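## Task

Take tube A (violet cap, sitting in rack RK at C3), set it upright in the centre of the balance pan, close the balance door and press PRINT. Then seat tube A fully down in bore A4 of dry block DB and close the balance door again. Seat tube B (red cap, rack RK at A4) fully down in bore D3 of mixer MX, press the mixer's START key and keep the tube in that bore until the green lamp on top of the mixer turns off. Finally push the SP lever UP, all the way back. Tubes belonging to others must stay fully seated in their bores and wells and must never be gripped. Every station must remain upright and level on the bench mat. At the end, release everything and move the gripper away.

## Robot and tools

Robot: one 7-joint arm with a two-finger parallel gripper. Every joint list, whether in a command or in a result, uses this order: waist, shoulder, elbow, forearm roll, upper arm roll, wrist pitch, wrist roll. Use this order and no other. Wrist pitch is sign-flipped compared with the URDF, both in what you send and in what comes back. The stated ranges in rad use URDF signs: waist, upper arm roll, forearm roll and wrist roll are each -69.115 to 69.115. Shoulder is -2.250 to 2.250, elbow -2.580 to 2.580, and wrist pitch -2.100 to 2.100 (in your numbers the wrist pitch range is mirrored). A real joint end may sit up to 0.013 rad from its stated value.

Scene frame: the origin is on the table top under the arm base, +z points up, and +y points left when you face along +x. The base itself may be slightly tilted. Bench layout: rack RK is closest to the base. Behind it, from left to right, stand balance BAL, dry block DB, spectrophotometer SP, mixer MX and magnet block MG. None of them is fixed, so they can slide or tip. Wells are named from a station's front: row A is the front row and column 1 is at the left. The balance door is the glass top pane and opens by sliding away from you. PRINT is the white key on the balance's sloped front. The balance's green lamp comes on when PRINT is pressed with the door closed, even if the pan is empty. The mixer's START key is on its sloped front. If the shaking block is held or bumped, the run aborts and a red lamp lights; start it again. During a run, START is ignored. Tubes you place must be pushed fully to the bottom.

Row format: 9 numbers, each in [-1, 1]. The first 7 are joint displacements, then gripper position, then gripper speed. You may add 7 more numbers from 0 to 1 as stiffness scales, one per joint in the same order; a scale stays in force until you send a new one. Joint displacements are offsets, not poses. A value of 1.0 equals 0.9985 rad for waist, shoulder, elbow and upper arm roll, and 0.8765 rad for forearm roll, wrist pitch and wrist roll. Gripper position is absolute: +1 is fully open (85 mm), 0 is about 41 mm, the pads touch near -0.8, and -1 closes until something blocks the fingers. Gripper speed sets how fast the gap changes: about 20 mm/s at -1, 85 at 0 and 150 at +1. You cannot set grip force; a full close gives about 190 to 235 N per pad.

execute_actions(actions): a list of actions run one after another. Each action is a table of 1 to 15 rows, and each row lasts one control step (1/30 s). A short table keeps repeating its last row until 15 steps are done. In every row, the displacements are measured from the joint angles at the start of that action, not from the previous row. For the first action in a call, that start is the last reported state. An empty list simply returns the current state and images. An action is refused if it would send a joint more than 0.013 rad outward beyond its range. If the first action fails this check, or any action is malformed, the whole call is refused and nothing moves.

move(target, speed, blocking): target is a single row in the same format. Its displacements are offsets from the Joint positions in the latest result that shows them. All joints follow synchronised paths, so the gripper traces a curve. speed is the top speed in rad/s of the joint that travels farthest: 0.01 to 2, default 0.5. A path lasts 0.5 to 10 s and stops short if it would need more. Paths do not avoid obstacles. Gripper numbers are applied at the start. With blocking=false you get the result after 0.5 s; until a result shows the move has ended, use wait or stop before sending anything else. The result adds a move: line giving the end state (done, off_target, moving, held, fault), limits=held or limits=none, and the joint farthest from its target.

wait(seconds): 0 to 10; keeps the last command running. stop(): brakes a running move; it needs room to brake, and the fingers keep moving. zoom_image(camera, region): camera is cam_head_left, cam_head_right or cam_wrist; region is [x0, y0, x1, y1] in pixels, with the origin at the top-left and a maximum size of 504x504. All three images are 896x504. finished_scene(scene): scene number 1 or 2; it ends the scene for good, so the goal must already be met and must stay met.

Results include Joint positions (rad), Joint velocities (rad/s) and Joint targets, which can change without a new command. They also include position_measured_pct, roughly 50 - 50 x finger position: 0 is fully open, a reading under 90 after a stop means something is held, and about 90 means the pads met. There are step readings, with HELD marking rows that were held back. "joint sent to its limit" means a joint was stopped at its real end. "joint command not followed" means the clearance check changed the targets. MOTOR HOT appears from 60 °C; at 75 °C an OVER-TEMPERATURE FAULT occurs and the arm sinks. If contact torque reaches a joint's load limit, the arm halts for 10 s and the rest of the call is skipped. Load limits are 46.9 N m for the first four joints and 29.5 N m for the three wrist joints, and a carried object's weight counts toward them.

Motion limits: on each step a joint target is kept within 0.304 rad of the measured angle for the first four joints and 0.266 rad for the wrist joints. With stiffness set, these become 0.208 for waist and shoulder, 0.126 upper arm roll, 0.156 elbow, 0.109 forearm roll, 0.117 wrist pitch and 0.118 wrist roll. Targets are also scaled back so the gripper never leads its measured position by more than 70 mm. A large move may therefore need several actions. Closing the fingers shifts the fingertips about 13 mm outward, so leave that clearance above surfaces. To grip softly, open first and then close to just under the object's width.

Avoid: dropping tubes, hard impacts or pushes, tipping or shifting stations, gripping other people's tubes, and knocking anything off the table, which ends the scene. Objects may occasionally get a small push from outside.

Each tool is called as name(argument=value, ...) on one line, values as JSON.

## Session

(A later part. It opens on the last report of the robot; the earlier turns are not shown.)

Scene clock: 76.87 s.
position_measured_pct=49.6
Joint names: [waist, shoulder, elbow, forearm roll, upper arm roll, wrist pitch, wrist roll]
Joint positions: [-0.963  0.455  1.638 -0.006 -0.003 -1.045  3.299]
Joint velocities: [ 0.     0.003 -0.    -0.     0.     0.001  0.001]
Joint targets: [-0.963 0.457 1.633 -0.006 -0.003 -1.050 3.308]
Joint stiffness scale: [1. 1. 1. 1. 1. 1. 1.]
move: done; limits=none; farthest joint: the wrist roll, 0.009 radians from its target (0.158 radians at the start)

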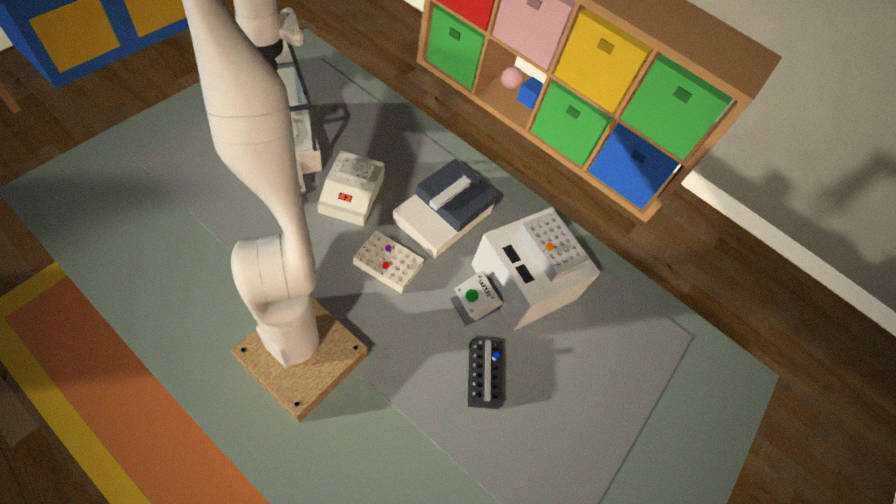

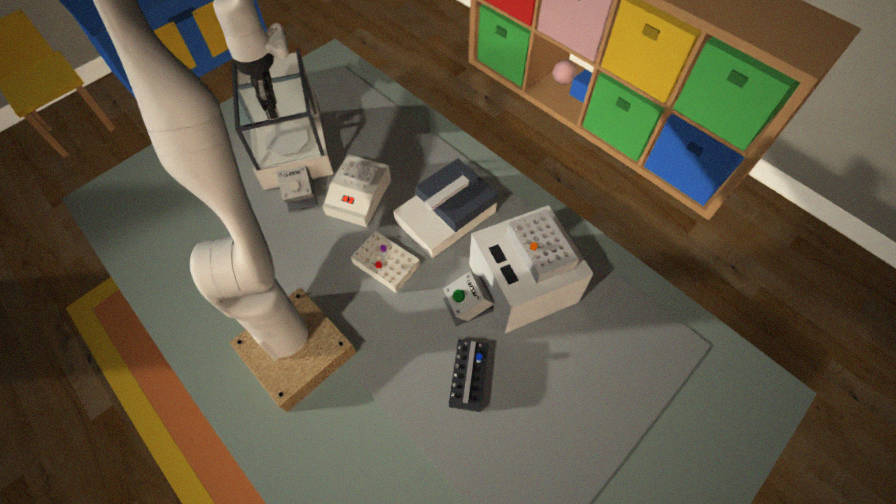

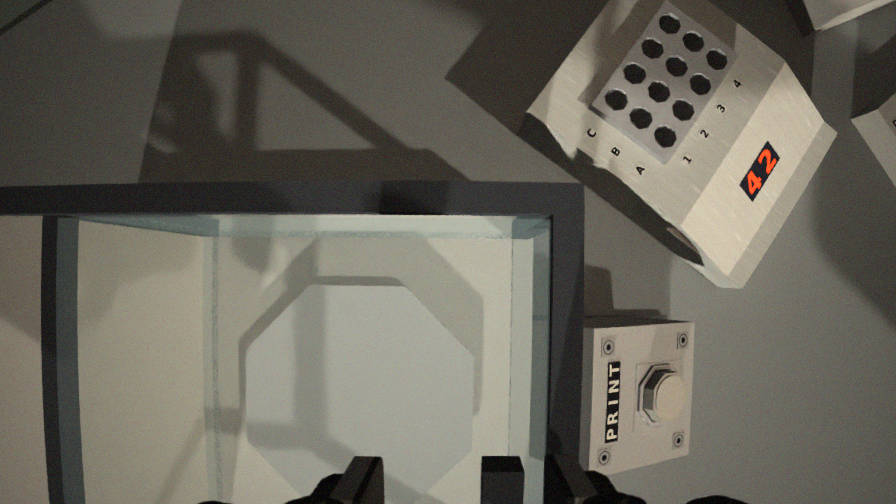

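move(target=[0,0.028,0.041,0,0,0.077,0,0,0], speed=0.1)

move(target=[-0.008,0.045,-0.072,0,0,-0.034,0,0,0], speed=0.1)

Scene clock: 84.27 s.
position_measured_pct=49.6
Joint names: [waist, shoulder, elbow, forearm roll, upper arm roll, wrist pitch, wrist roll]
Joint positions: [-0.963  0.45   1.661 -0.006 -0.003 -1.01   3.299]
Joint velocities: [-0.    -0.     0.001 -0.     0.     0.002 -0.   ]
Joint targets: [-0.963 0.483 1.679 -0.006 -0.003 -0.977 3.299]
Joint stiffness scale: [1. 1. 1. 1. 1. 1. 1.]
move: off_target; limits=none; farthest joint: the shoulder, 0.033 radians from its target (0.028 radians at the start)

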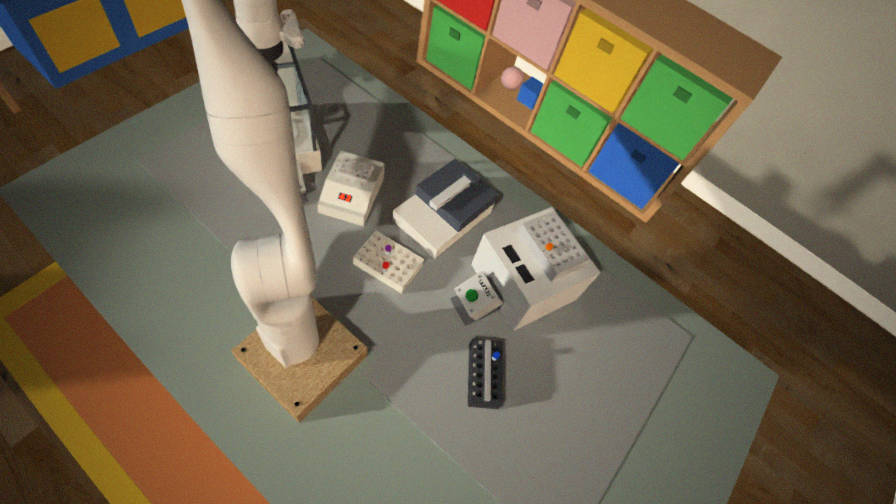

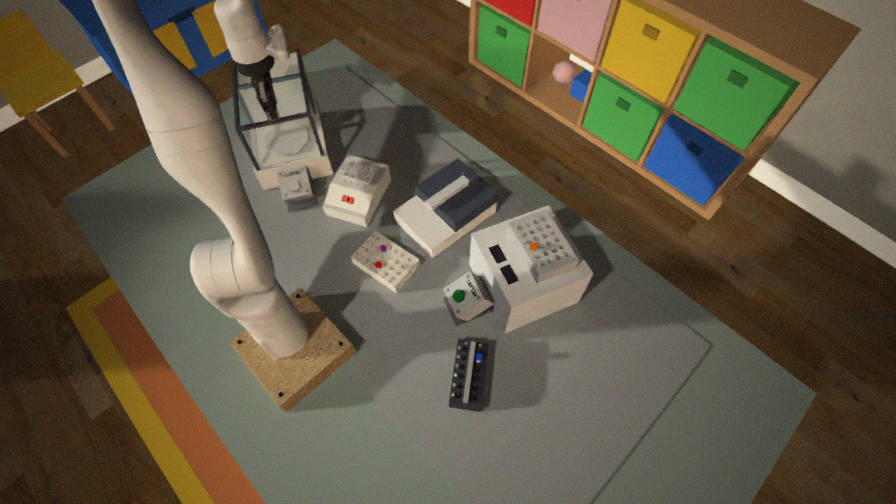

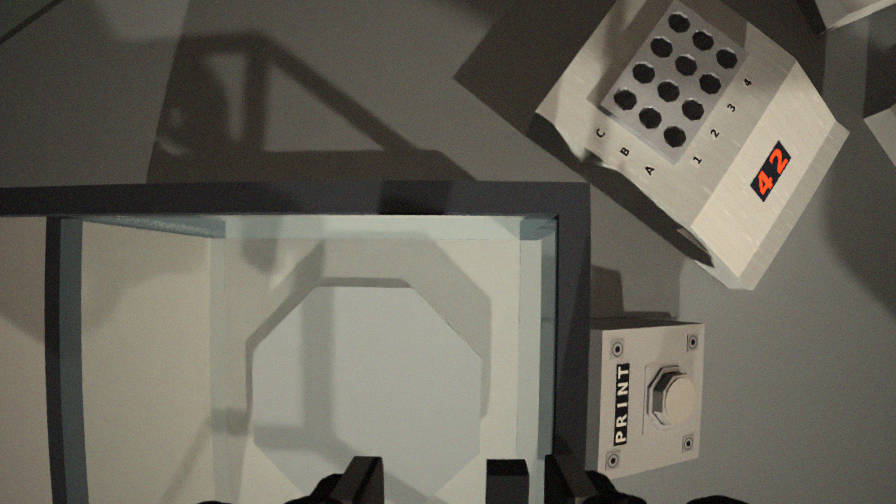

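Scene clock: 85.37 s.
position_measured_pct=49.6
Joint names: [waist, shoulder, elbow, forearm roll, upper arm roll, wrist pitch, wrist roll]
Joint positions: [-0.968  0.492  1.595 -0.006 -0.003 -1.036  3.299]
Joint velocities: [ 0.     0.003 -0.001  0.     0.     0.    -0.   ]
Joint targets: [-0.971 0.495 1.589 -0.006 -0.003 -1.039 3.299]
Joint stiffness scale: [1. 1. 1. 1. 1. 1. 1.]
move: done; limits=none; farthest joint: the elbow, 0.006 radians from its target (0.072 radians at the start)

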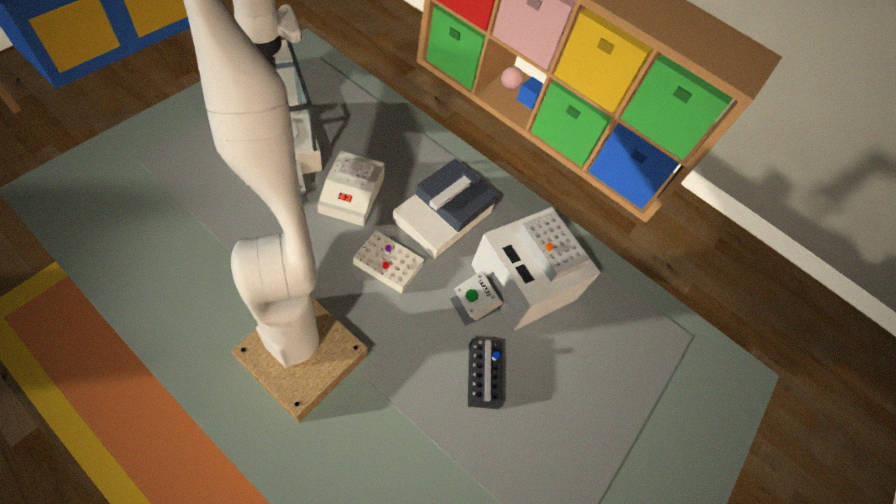

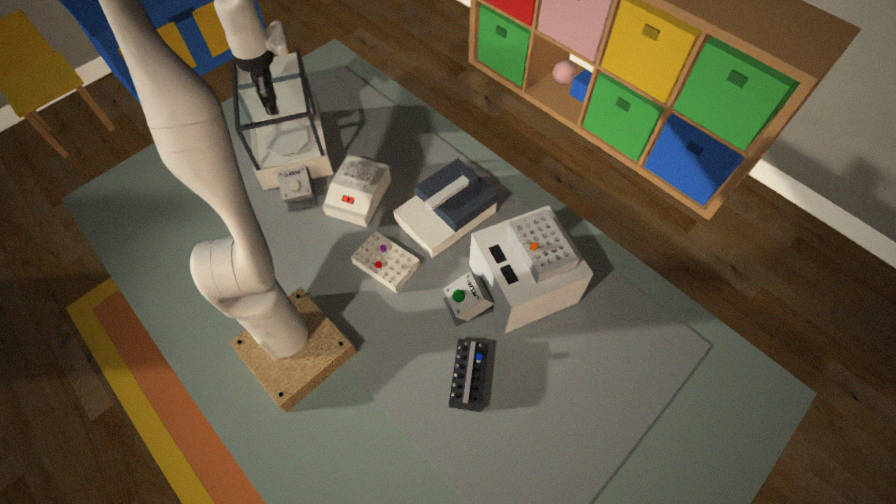

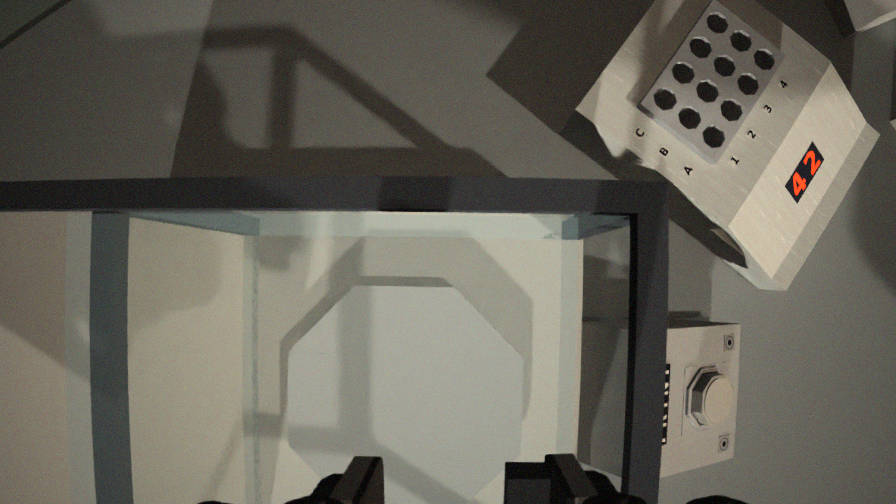

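move(target=[-0.032,0.25,-0.472,0,0,-0.273,-0.04,0,0], speed=0.2)

Scene clock: 95.53 s.
position_measured_pct=49.6
Joint names: [waist, shoulder, elbow, forearm roll, upper arm roll, wrist pitch, wrist roll]
Joint positions: [-0.997  0.739  1.13  -0.006 -0.003 -1.275  3.273]
Joint velocities: [-0.     0.002 -0.001  0.001  0.    -0.     0.   ]
Joint targets: [-1.000 0.742 1.123 -0.006 -0.003 -1.275 3.264]
Joint stiffness scale: [1. 1. 1. 1. 1. 1. 1.]
move: done; limits=none; farthest joint: the wrist roll, 0.009 radians from its target (0.035 radians at the start)

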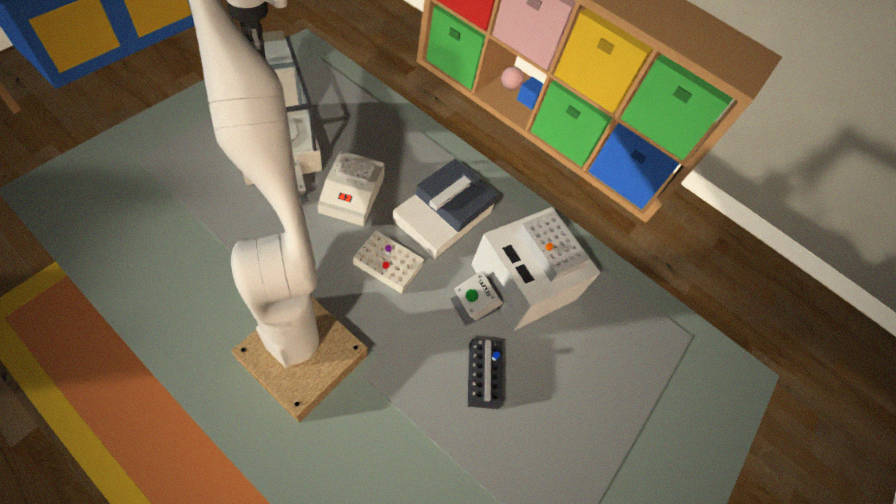

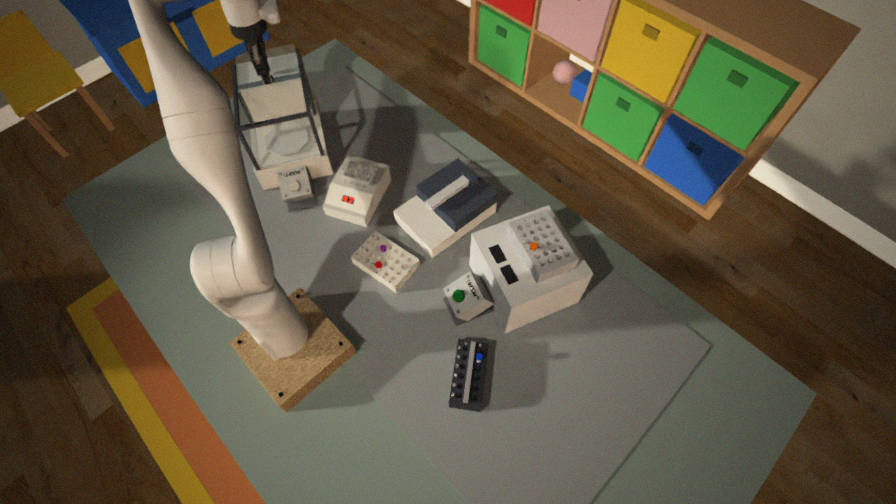

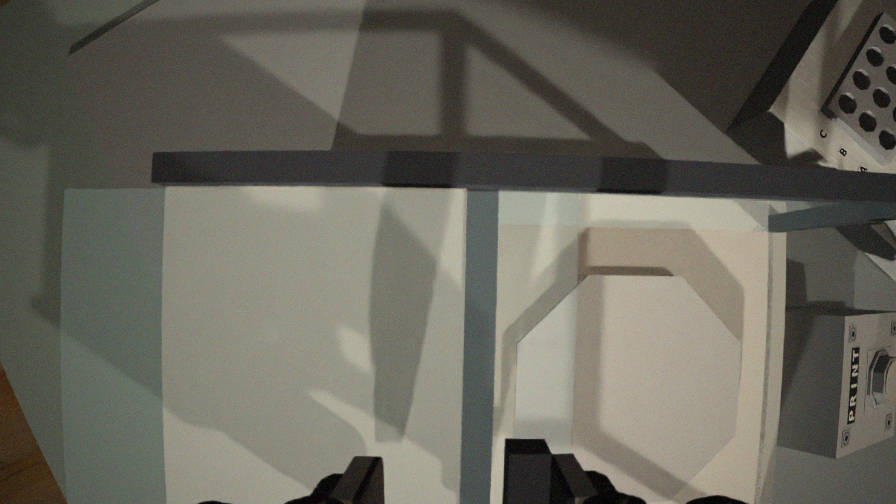

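move(target=[-0.005,0.052,-0.103,0,0,-0.057,0,0,0], speed=0.1)

move(target=[0,-0.09,0,0,0,-0.1,0,0,0], speed=0.2)

Scene clock: 104.43 s.
position_measured_pct=49.6
Joint names: [waist, shoulder, elbow, forearm roll, upper arm roll, wrist pitch, wrist roll]
Joint positions: [-0.998  0.783  1.038 -0.006 -0.003 -1.342  3.273]
Joint velocities: [ 0.001 -0.    -0.002 -0.    -0.    -0.001  0.   ]
Joint targets: [-1.002 0.791 1.027 -0.006 -0.003 -1.324 3.273]
Joint stiffness scale: [1. 1. 1. 1. 1. 1. 1.]
move: off_target; limits=none; farthest joint: the wrist pitch, 0.017 radians from its target (0.050 radians at the start)

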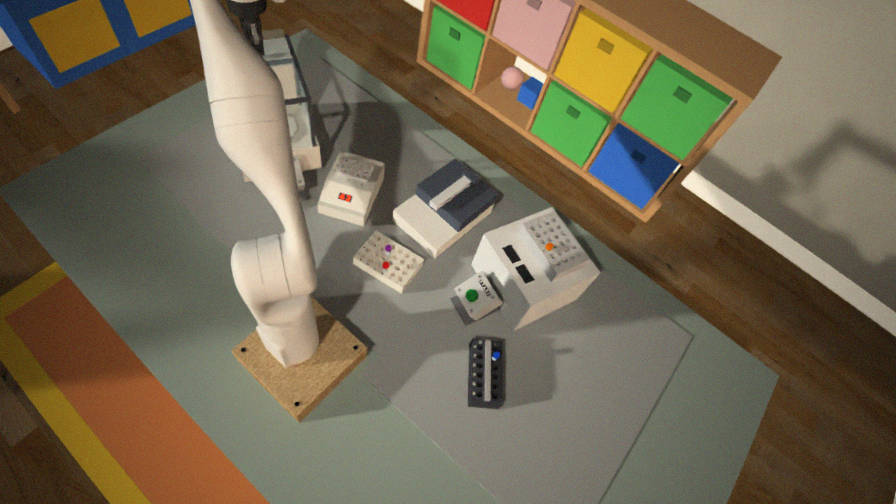

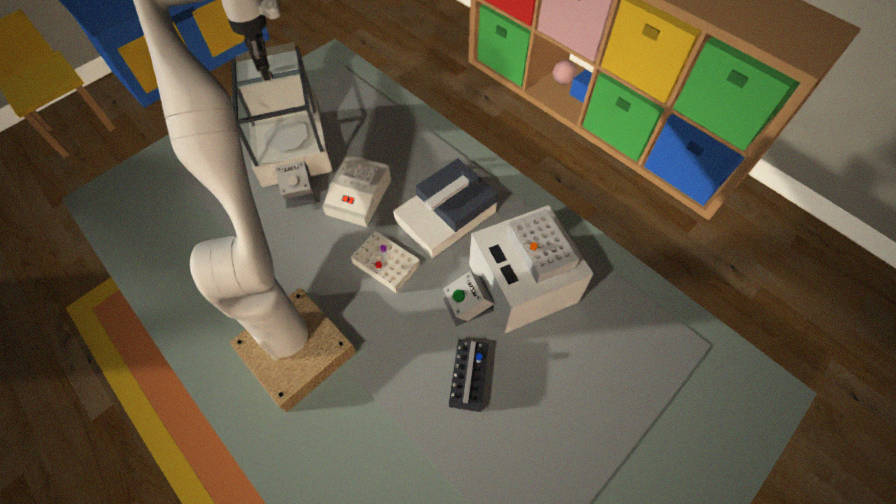

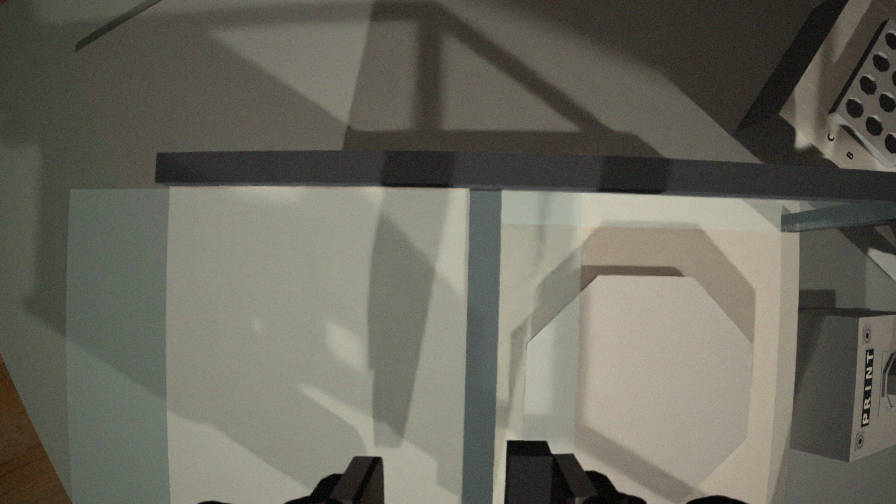

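Scene clock: 105.37 s.
position_measured_pct=49.6
Joint names: [waist, shoulder, elbow, forearm roll, upper arm roll, wrist pitch, wrist roll]
Joint positions: [-0.998  0.695  1.041 -0.006 -0.003 -1.425  3.273]
Joint velocities: [ 0.001 -0.002  0.001  0.    -0.     0.001  0.001]
Joint targets: [-0.998 0.693 1.038 -0.006 -0.003 -1.430 3.273]
Joint stiffness scale: [1. 1. 1. 1. 1. 1. 1.]
move: done; limits=none; farthest joint: the wrist pitch, 0.005 radians from its target (0.087 radians at the start)

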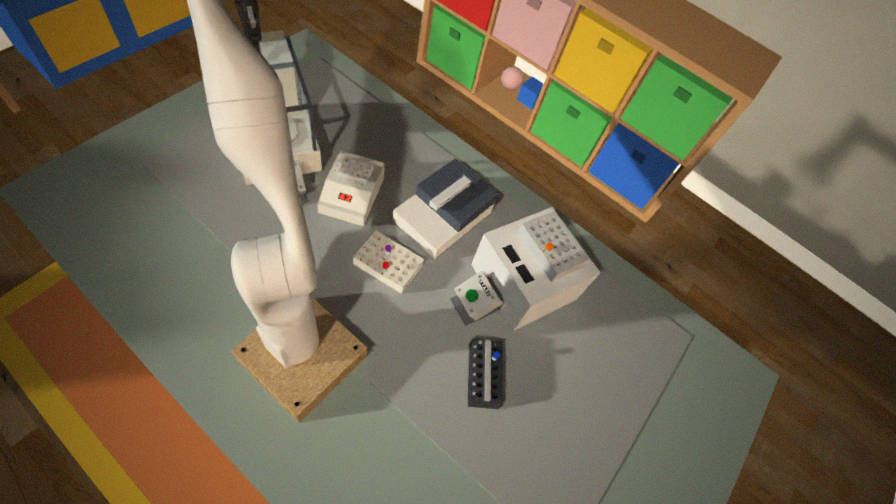

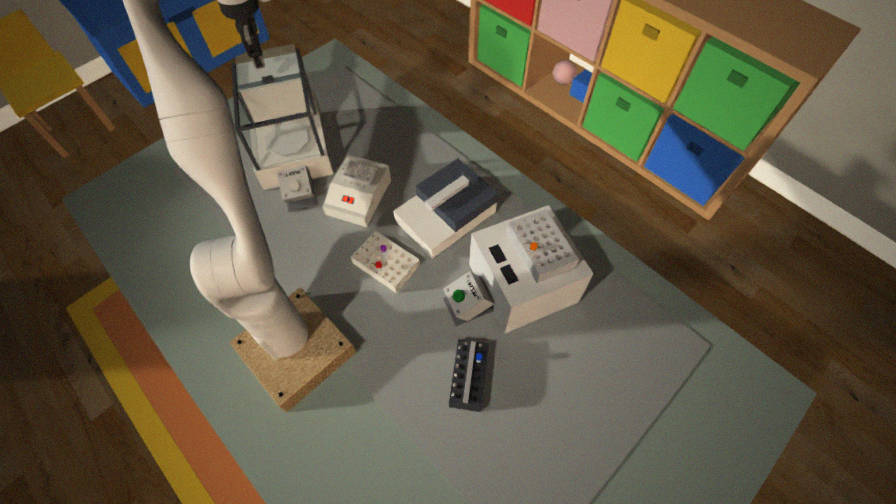

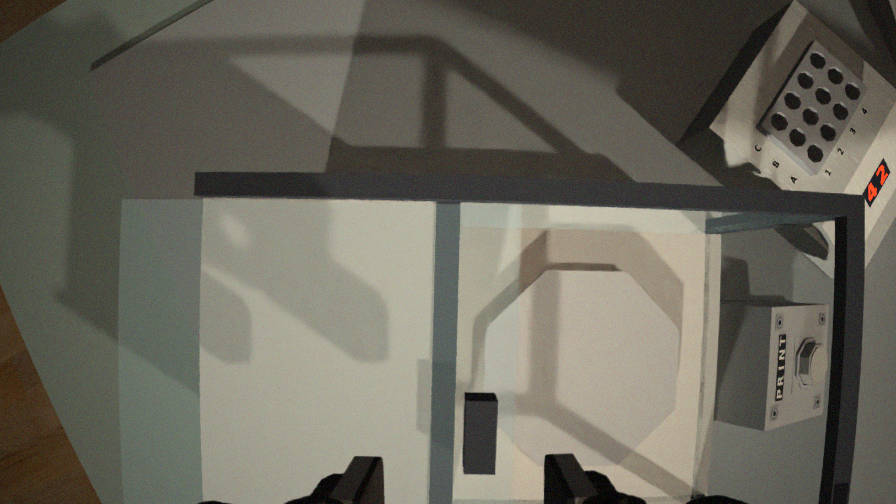

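move(target=[0.812,-0.395,0.86,0,0,0.553,-0.15,0,0], speed=0.7)

move(target=[0,0.07,0.503,0,0,0.654,0,0,0])

Scene clock: 114.27 s.
position_measured_pct=49.6
Joint names: [waist, shoulder, elbow, forearm roll, upper arm roll, wrist pitch, wrist roll]
Joint positions: [-0.19   0.303  1.895 -0.006 -0.003 -0.945  3.15 ]
Joint velocities: [ 0.003 -0.001 -0.    -0.    -0.     0.    -0.001]
Joint targets: [-0.187 0.301 1.900 -0.006 -0.003 -0.940 3.141]
Joint stiffness scale: [1. 1. 1. 1. 1. 1. 1.]
move: done; limits=none; farthest joint: the wrist roll, 0.008 radians from its target (0.131 radians at the start)

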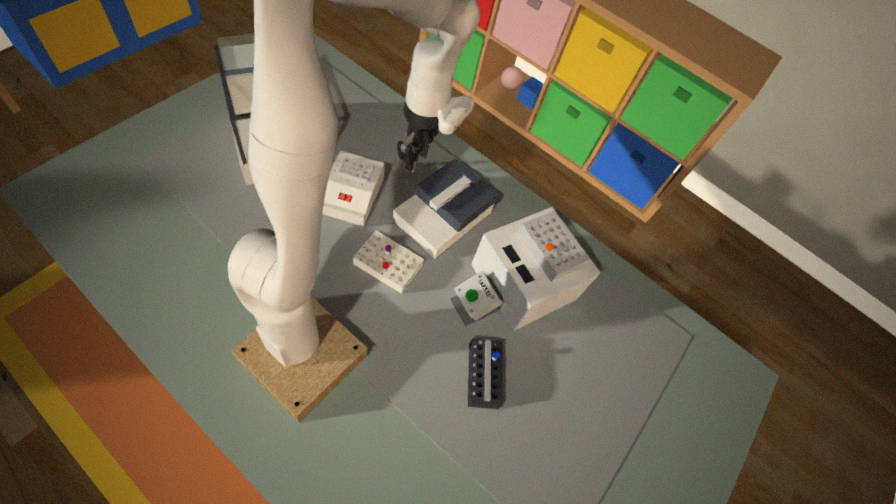

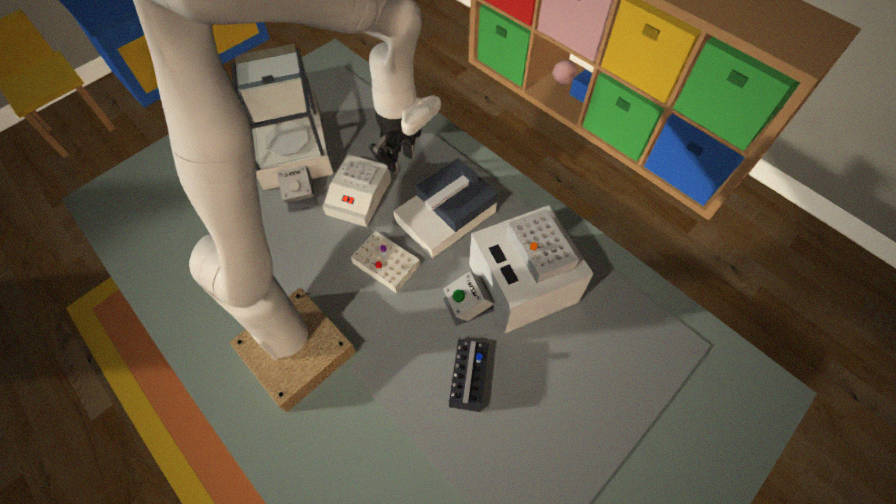

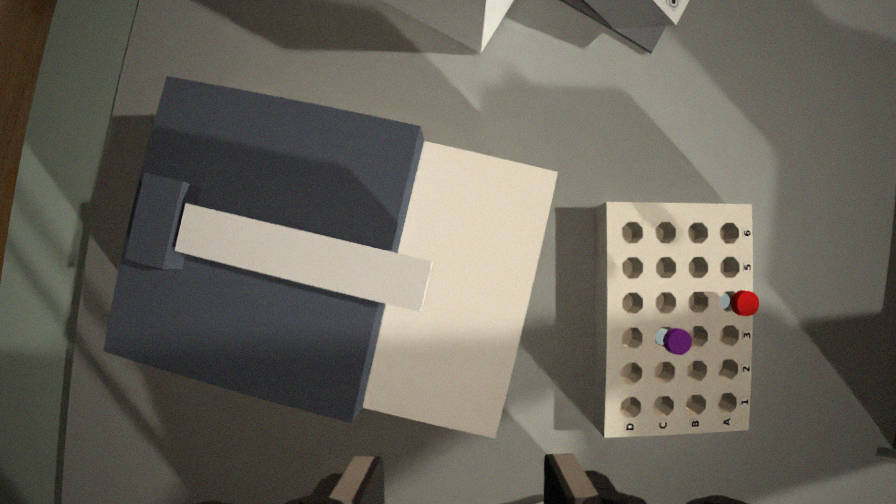

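Scene clock: 115.90 s.
position_measured_pct=49.6
Joint names: [waist, shoulder, elbow, forearm roll, upper arm roll, wrist pitch, wrist roll]
Joint positions: [-0.19   0.371  2.392 -0.006 -0.003 -0.377  3.15 ]
Joint velocities: [ 0.     0.002  0.001 -0.001  0.     0.001  0.   ]
Joint targets: [-0.190 0.373 2.397 -0.006 -0.003 -0.372 3.150]
Joint stiffness scale: [1. 1. 1. 1. 1. 1. 1.]
move: done; limits=none; farthest joint: the wrist pitch, 0.006 radians from its target (0.573 radians at the start)

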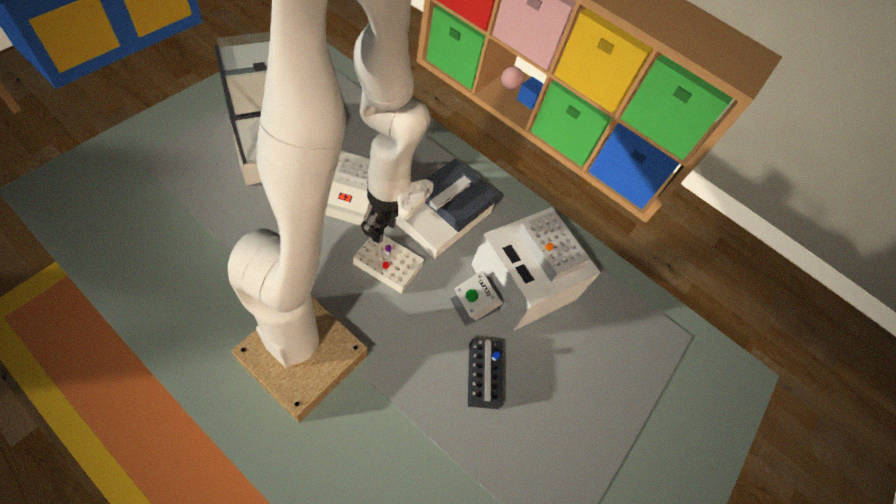

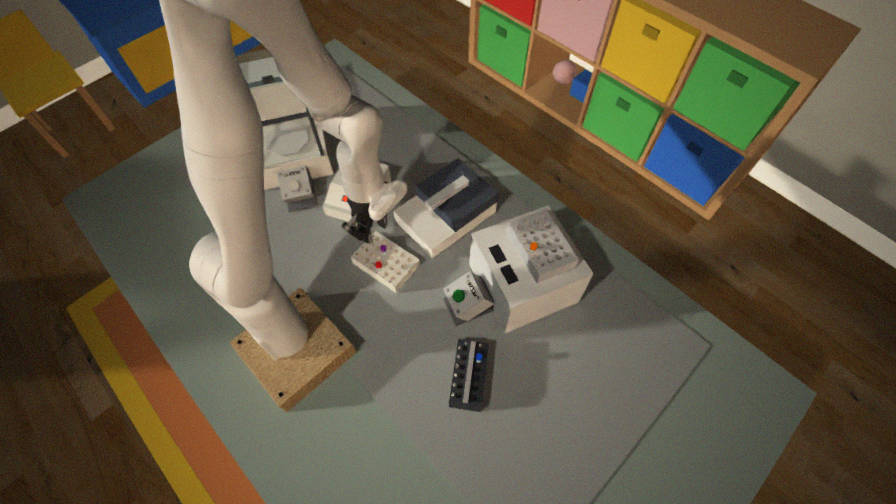

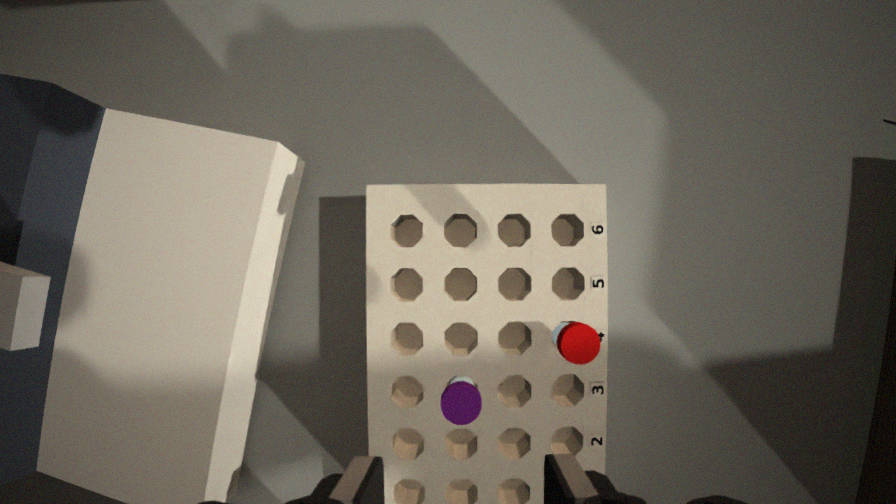

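move(target=[0.043,0.156,0.047,0,0,0.228,0,0,0], speed=0.2)

zoom_image(camera="cam_head_right", region=[320,190,440,300])

Scene clock: 128.40 s.
position_measured_pct=49.6
Joint names: [waist, shoulder, elbow, forearm roll, upper arm roll, wrist pitch, wrist roll]
Joint positions: [-0.149  0.524  2.435 -0.006 -0.003 -0.183  3.15 ]
Joint velocities: [ 0.     0.002 -0.     0.001  0.     0.001  0.   ]
Joint targets: [-0.147 0.526 2.439 -0.006 -0.003 -0.177 3.150]
Joint stiffness scale: [1. 1. 1. 1. 1. 1. 1.]
move: done; limits=none; farthest joint: the wrist pitch, 0.006 radians from its target (0.200 radians at the start)

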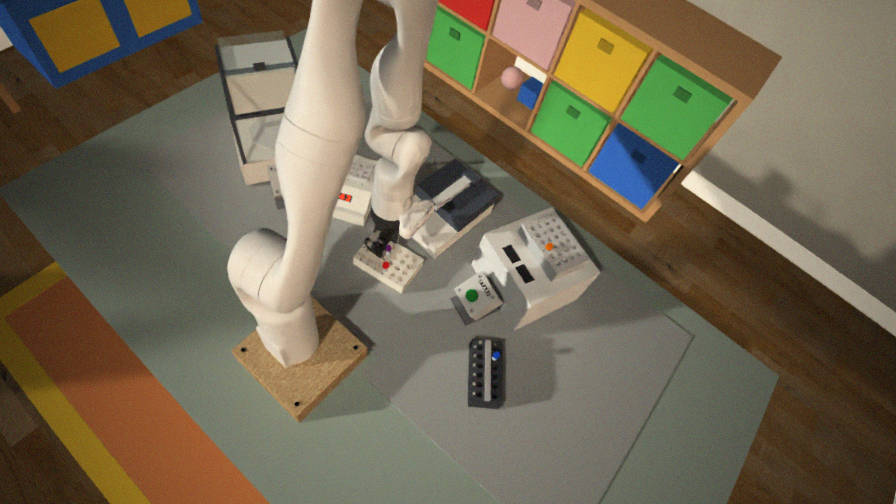

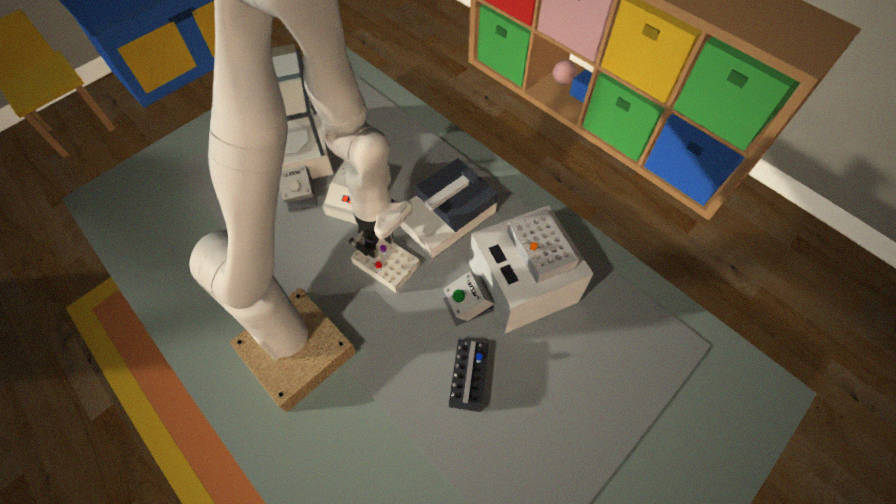

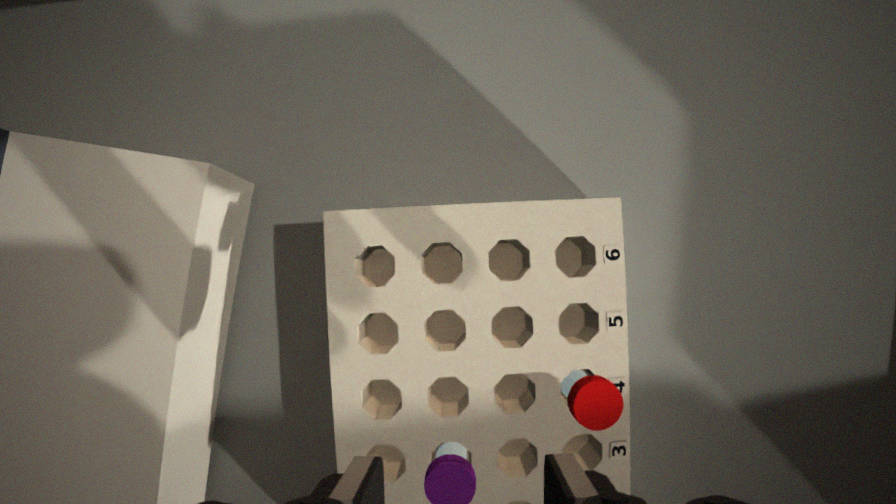

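Region (320, 190, 440, 300) of cam_head_right's 896x504 image, scaled by 4.200, with more detail than that image has; it fills the top 462 rows of this view, and the rest is white.

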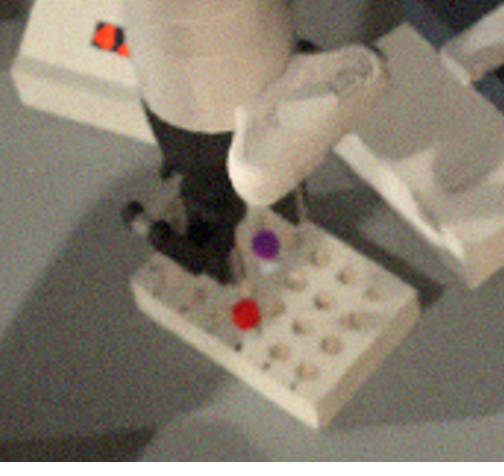

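move(target=[0,0.095,0.002,0,0,0.115,0,-0.3,0], speed=0.1)

move(target=[0,0,0,0,0,0,0,-0.6,-0.5])

zoom_image(camera="cam_head_right", region=[320,190,440,300])

Scene clock: 133.93 s.
position_measured_pct=65.1
Joint names: [waist, shoulder, elbow, forearm roll, upper arm roll, wrist pitch, wrist roll]
Joint positions: [-0.149  0.603  2.435 -0.006 -0.003 -0.096  3.15 ]
Joint velocities: [ 0.001 -0.     0.     0.    -0.     0.    -0.   ]
Joint targets: [-0.149 0.619 2.437 -0.006 -0.003 -0.082 3.150]
Joint stiffness scale: [1. 1. 1. 1. 1. 1. 1.]
move: off_target; limits=none; farthest joint: the shoulder, 0.016 radians from its target (0.095 radians at the start)

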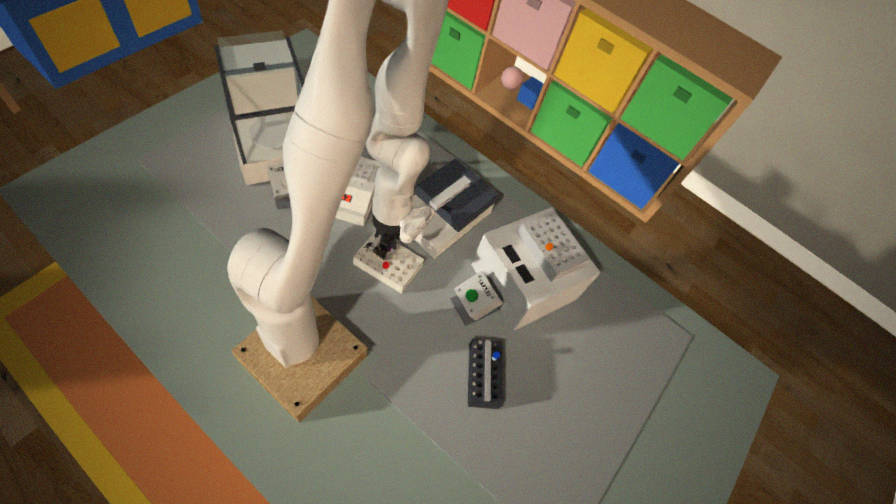

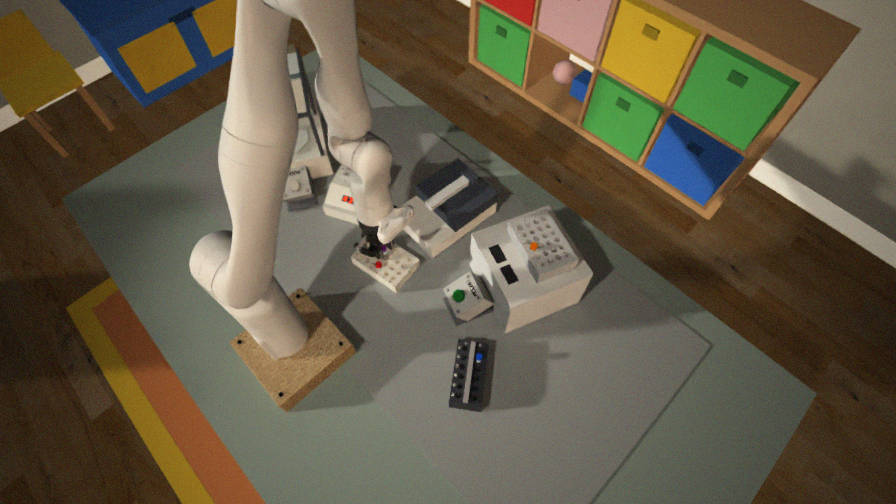

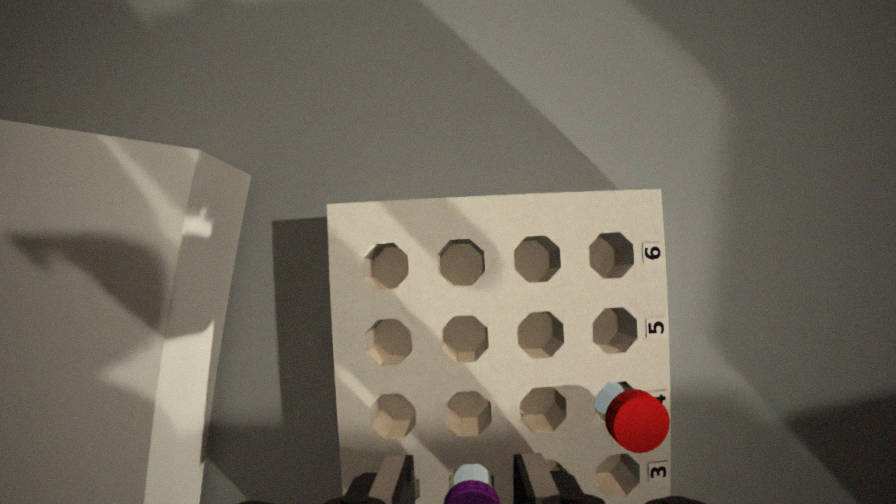

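Scene clock: 134.47 s.
position_measured_pct=79.0
Joint names: [waist, shoulder, elbow, forearm roll, upper arm roll, wrist pitch, wrist roll]
Joint positions: [-0.149  0.6    2.435 -0.006 -0.003 -0.098  3.15 ]
Joint velocities: [ 0.001  0.002 -0.001  0.    -0.001 -0.    -0.   ]
Joint targets: [-0.149 0.603 2.435 -0.006 -0.003 -0.096 3.150]
Joint stiffness scale: [1. 1. 1. 1. 1. 1. 1.]
move: done; limits=none; farthest joint: the shoulder, 0.003 radians from its target (0.000 radians at the start)

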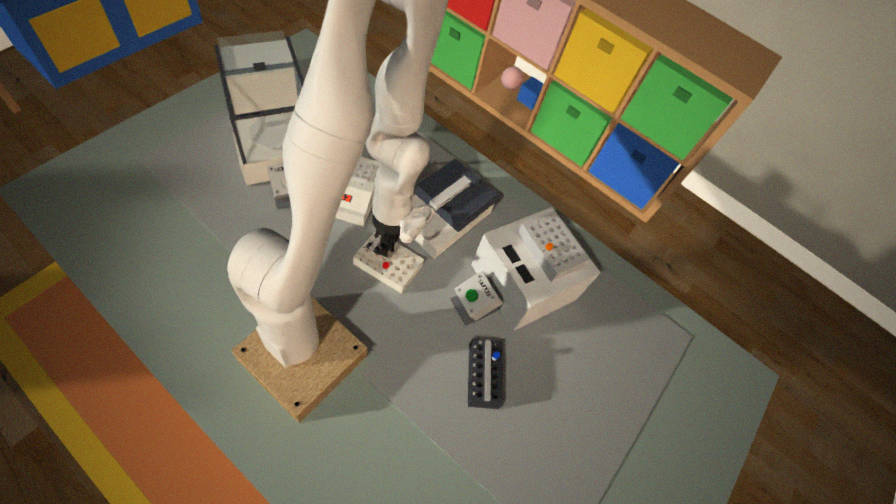

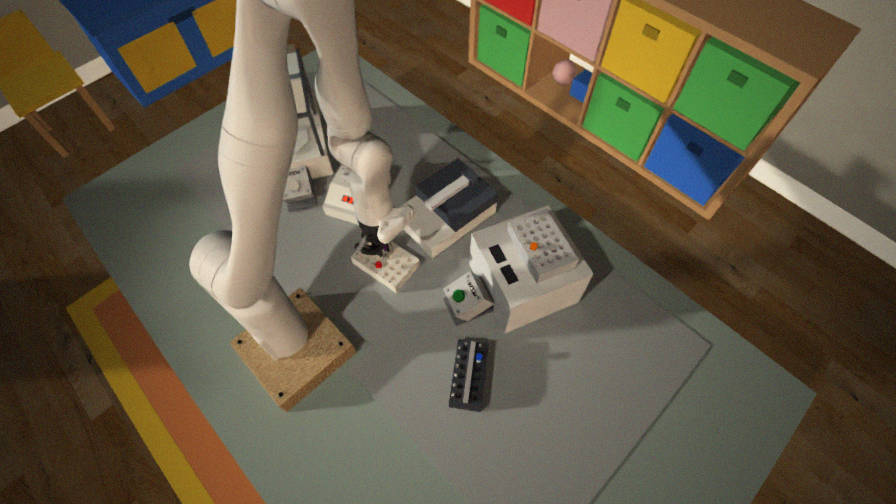

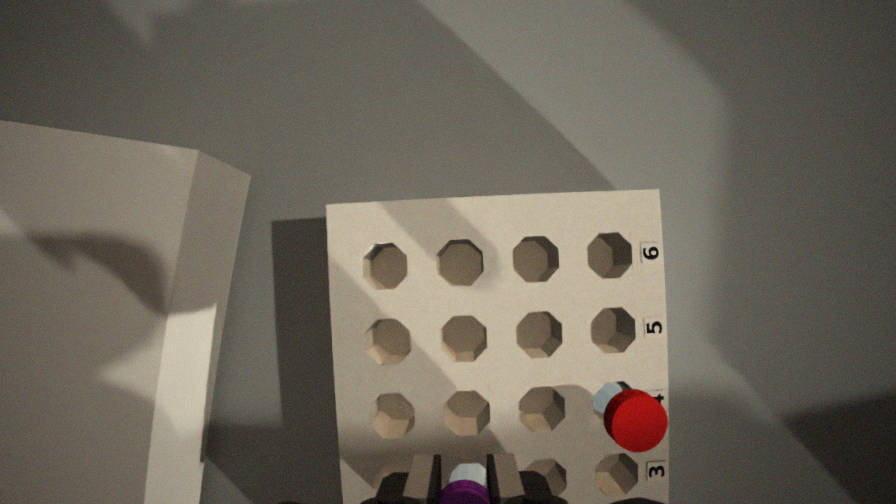

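Region (320, 190, 440, 300) of cam_head_right's 896x504 image, scaled by 4.200, with more detail than that image has; it fills the top 462 rows of this view, and the rest is white.

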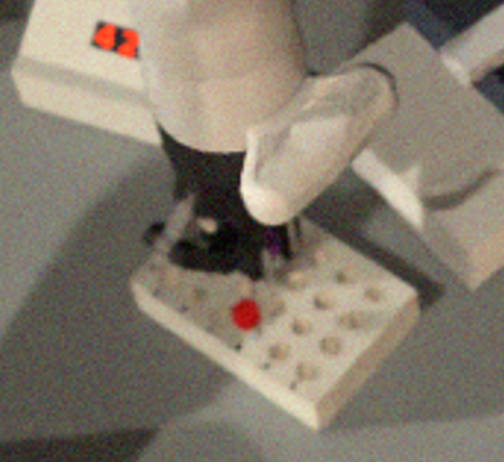

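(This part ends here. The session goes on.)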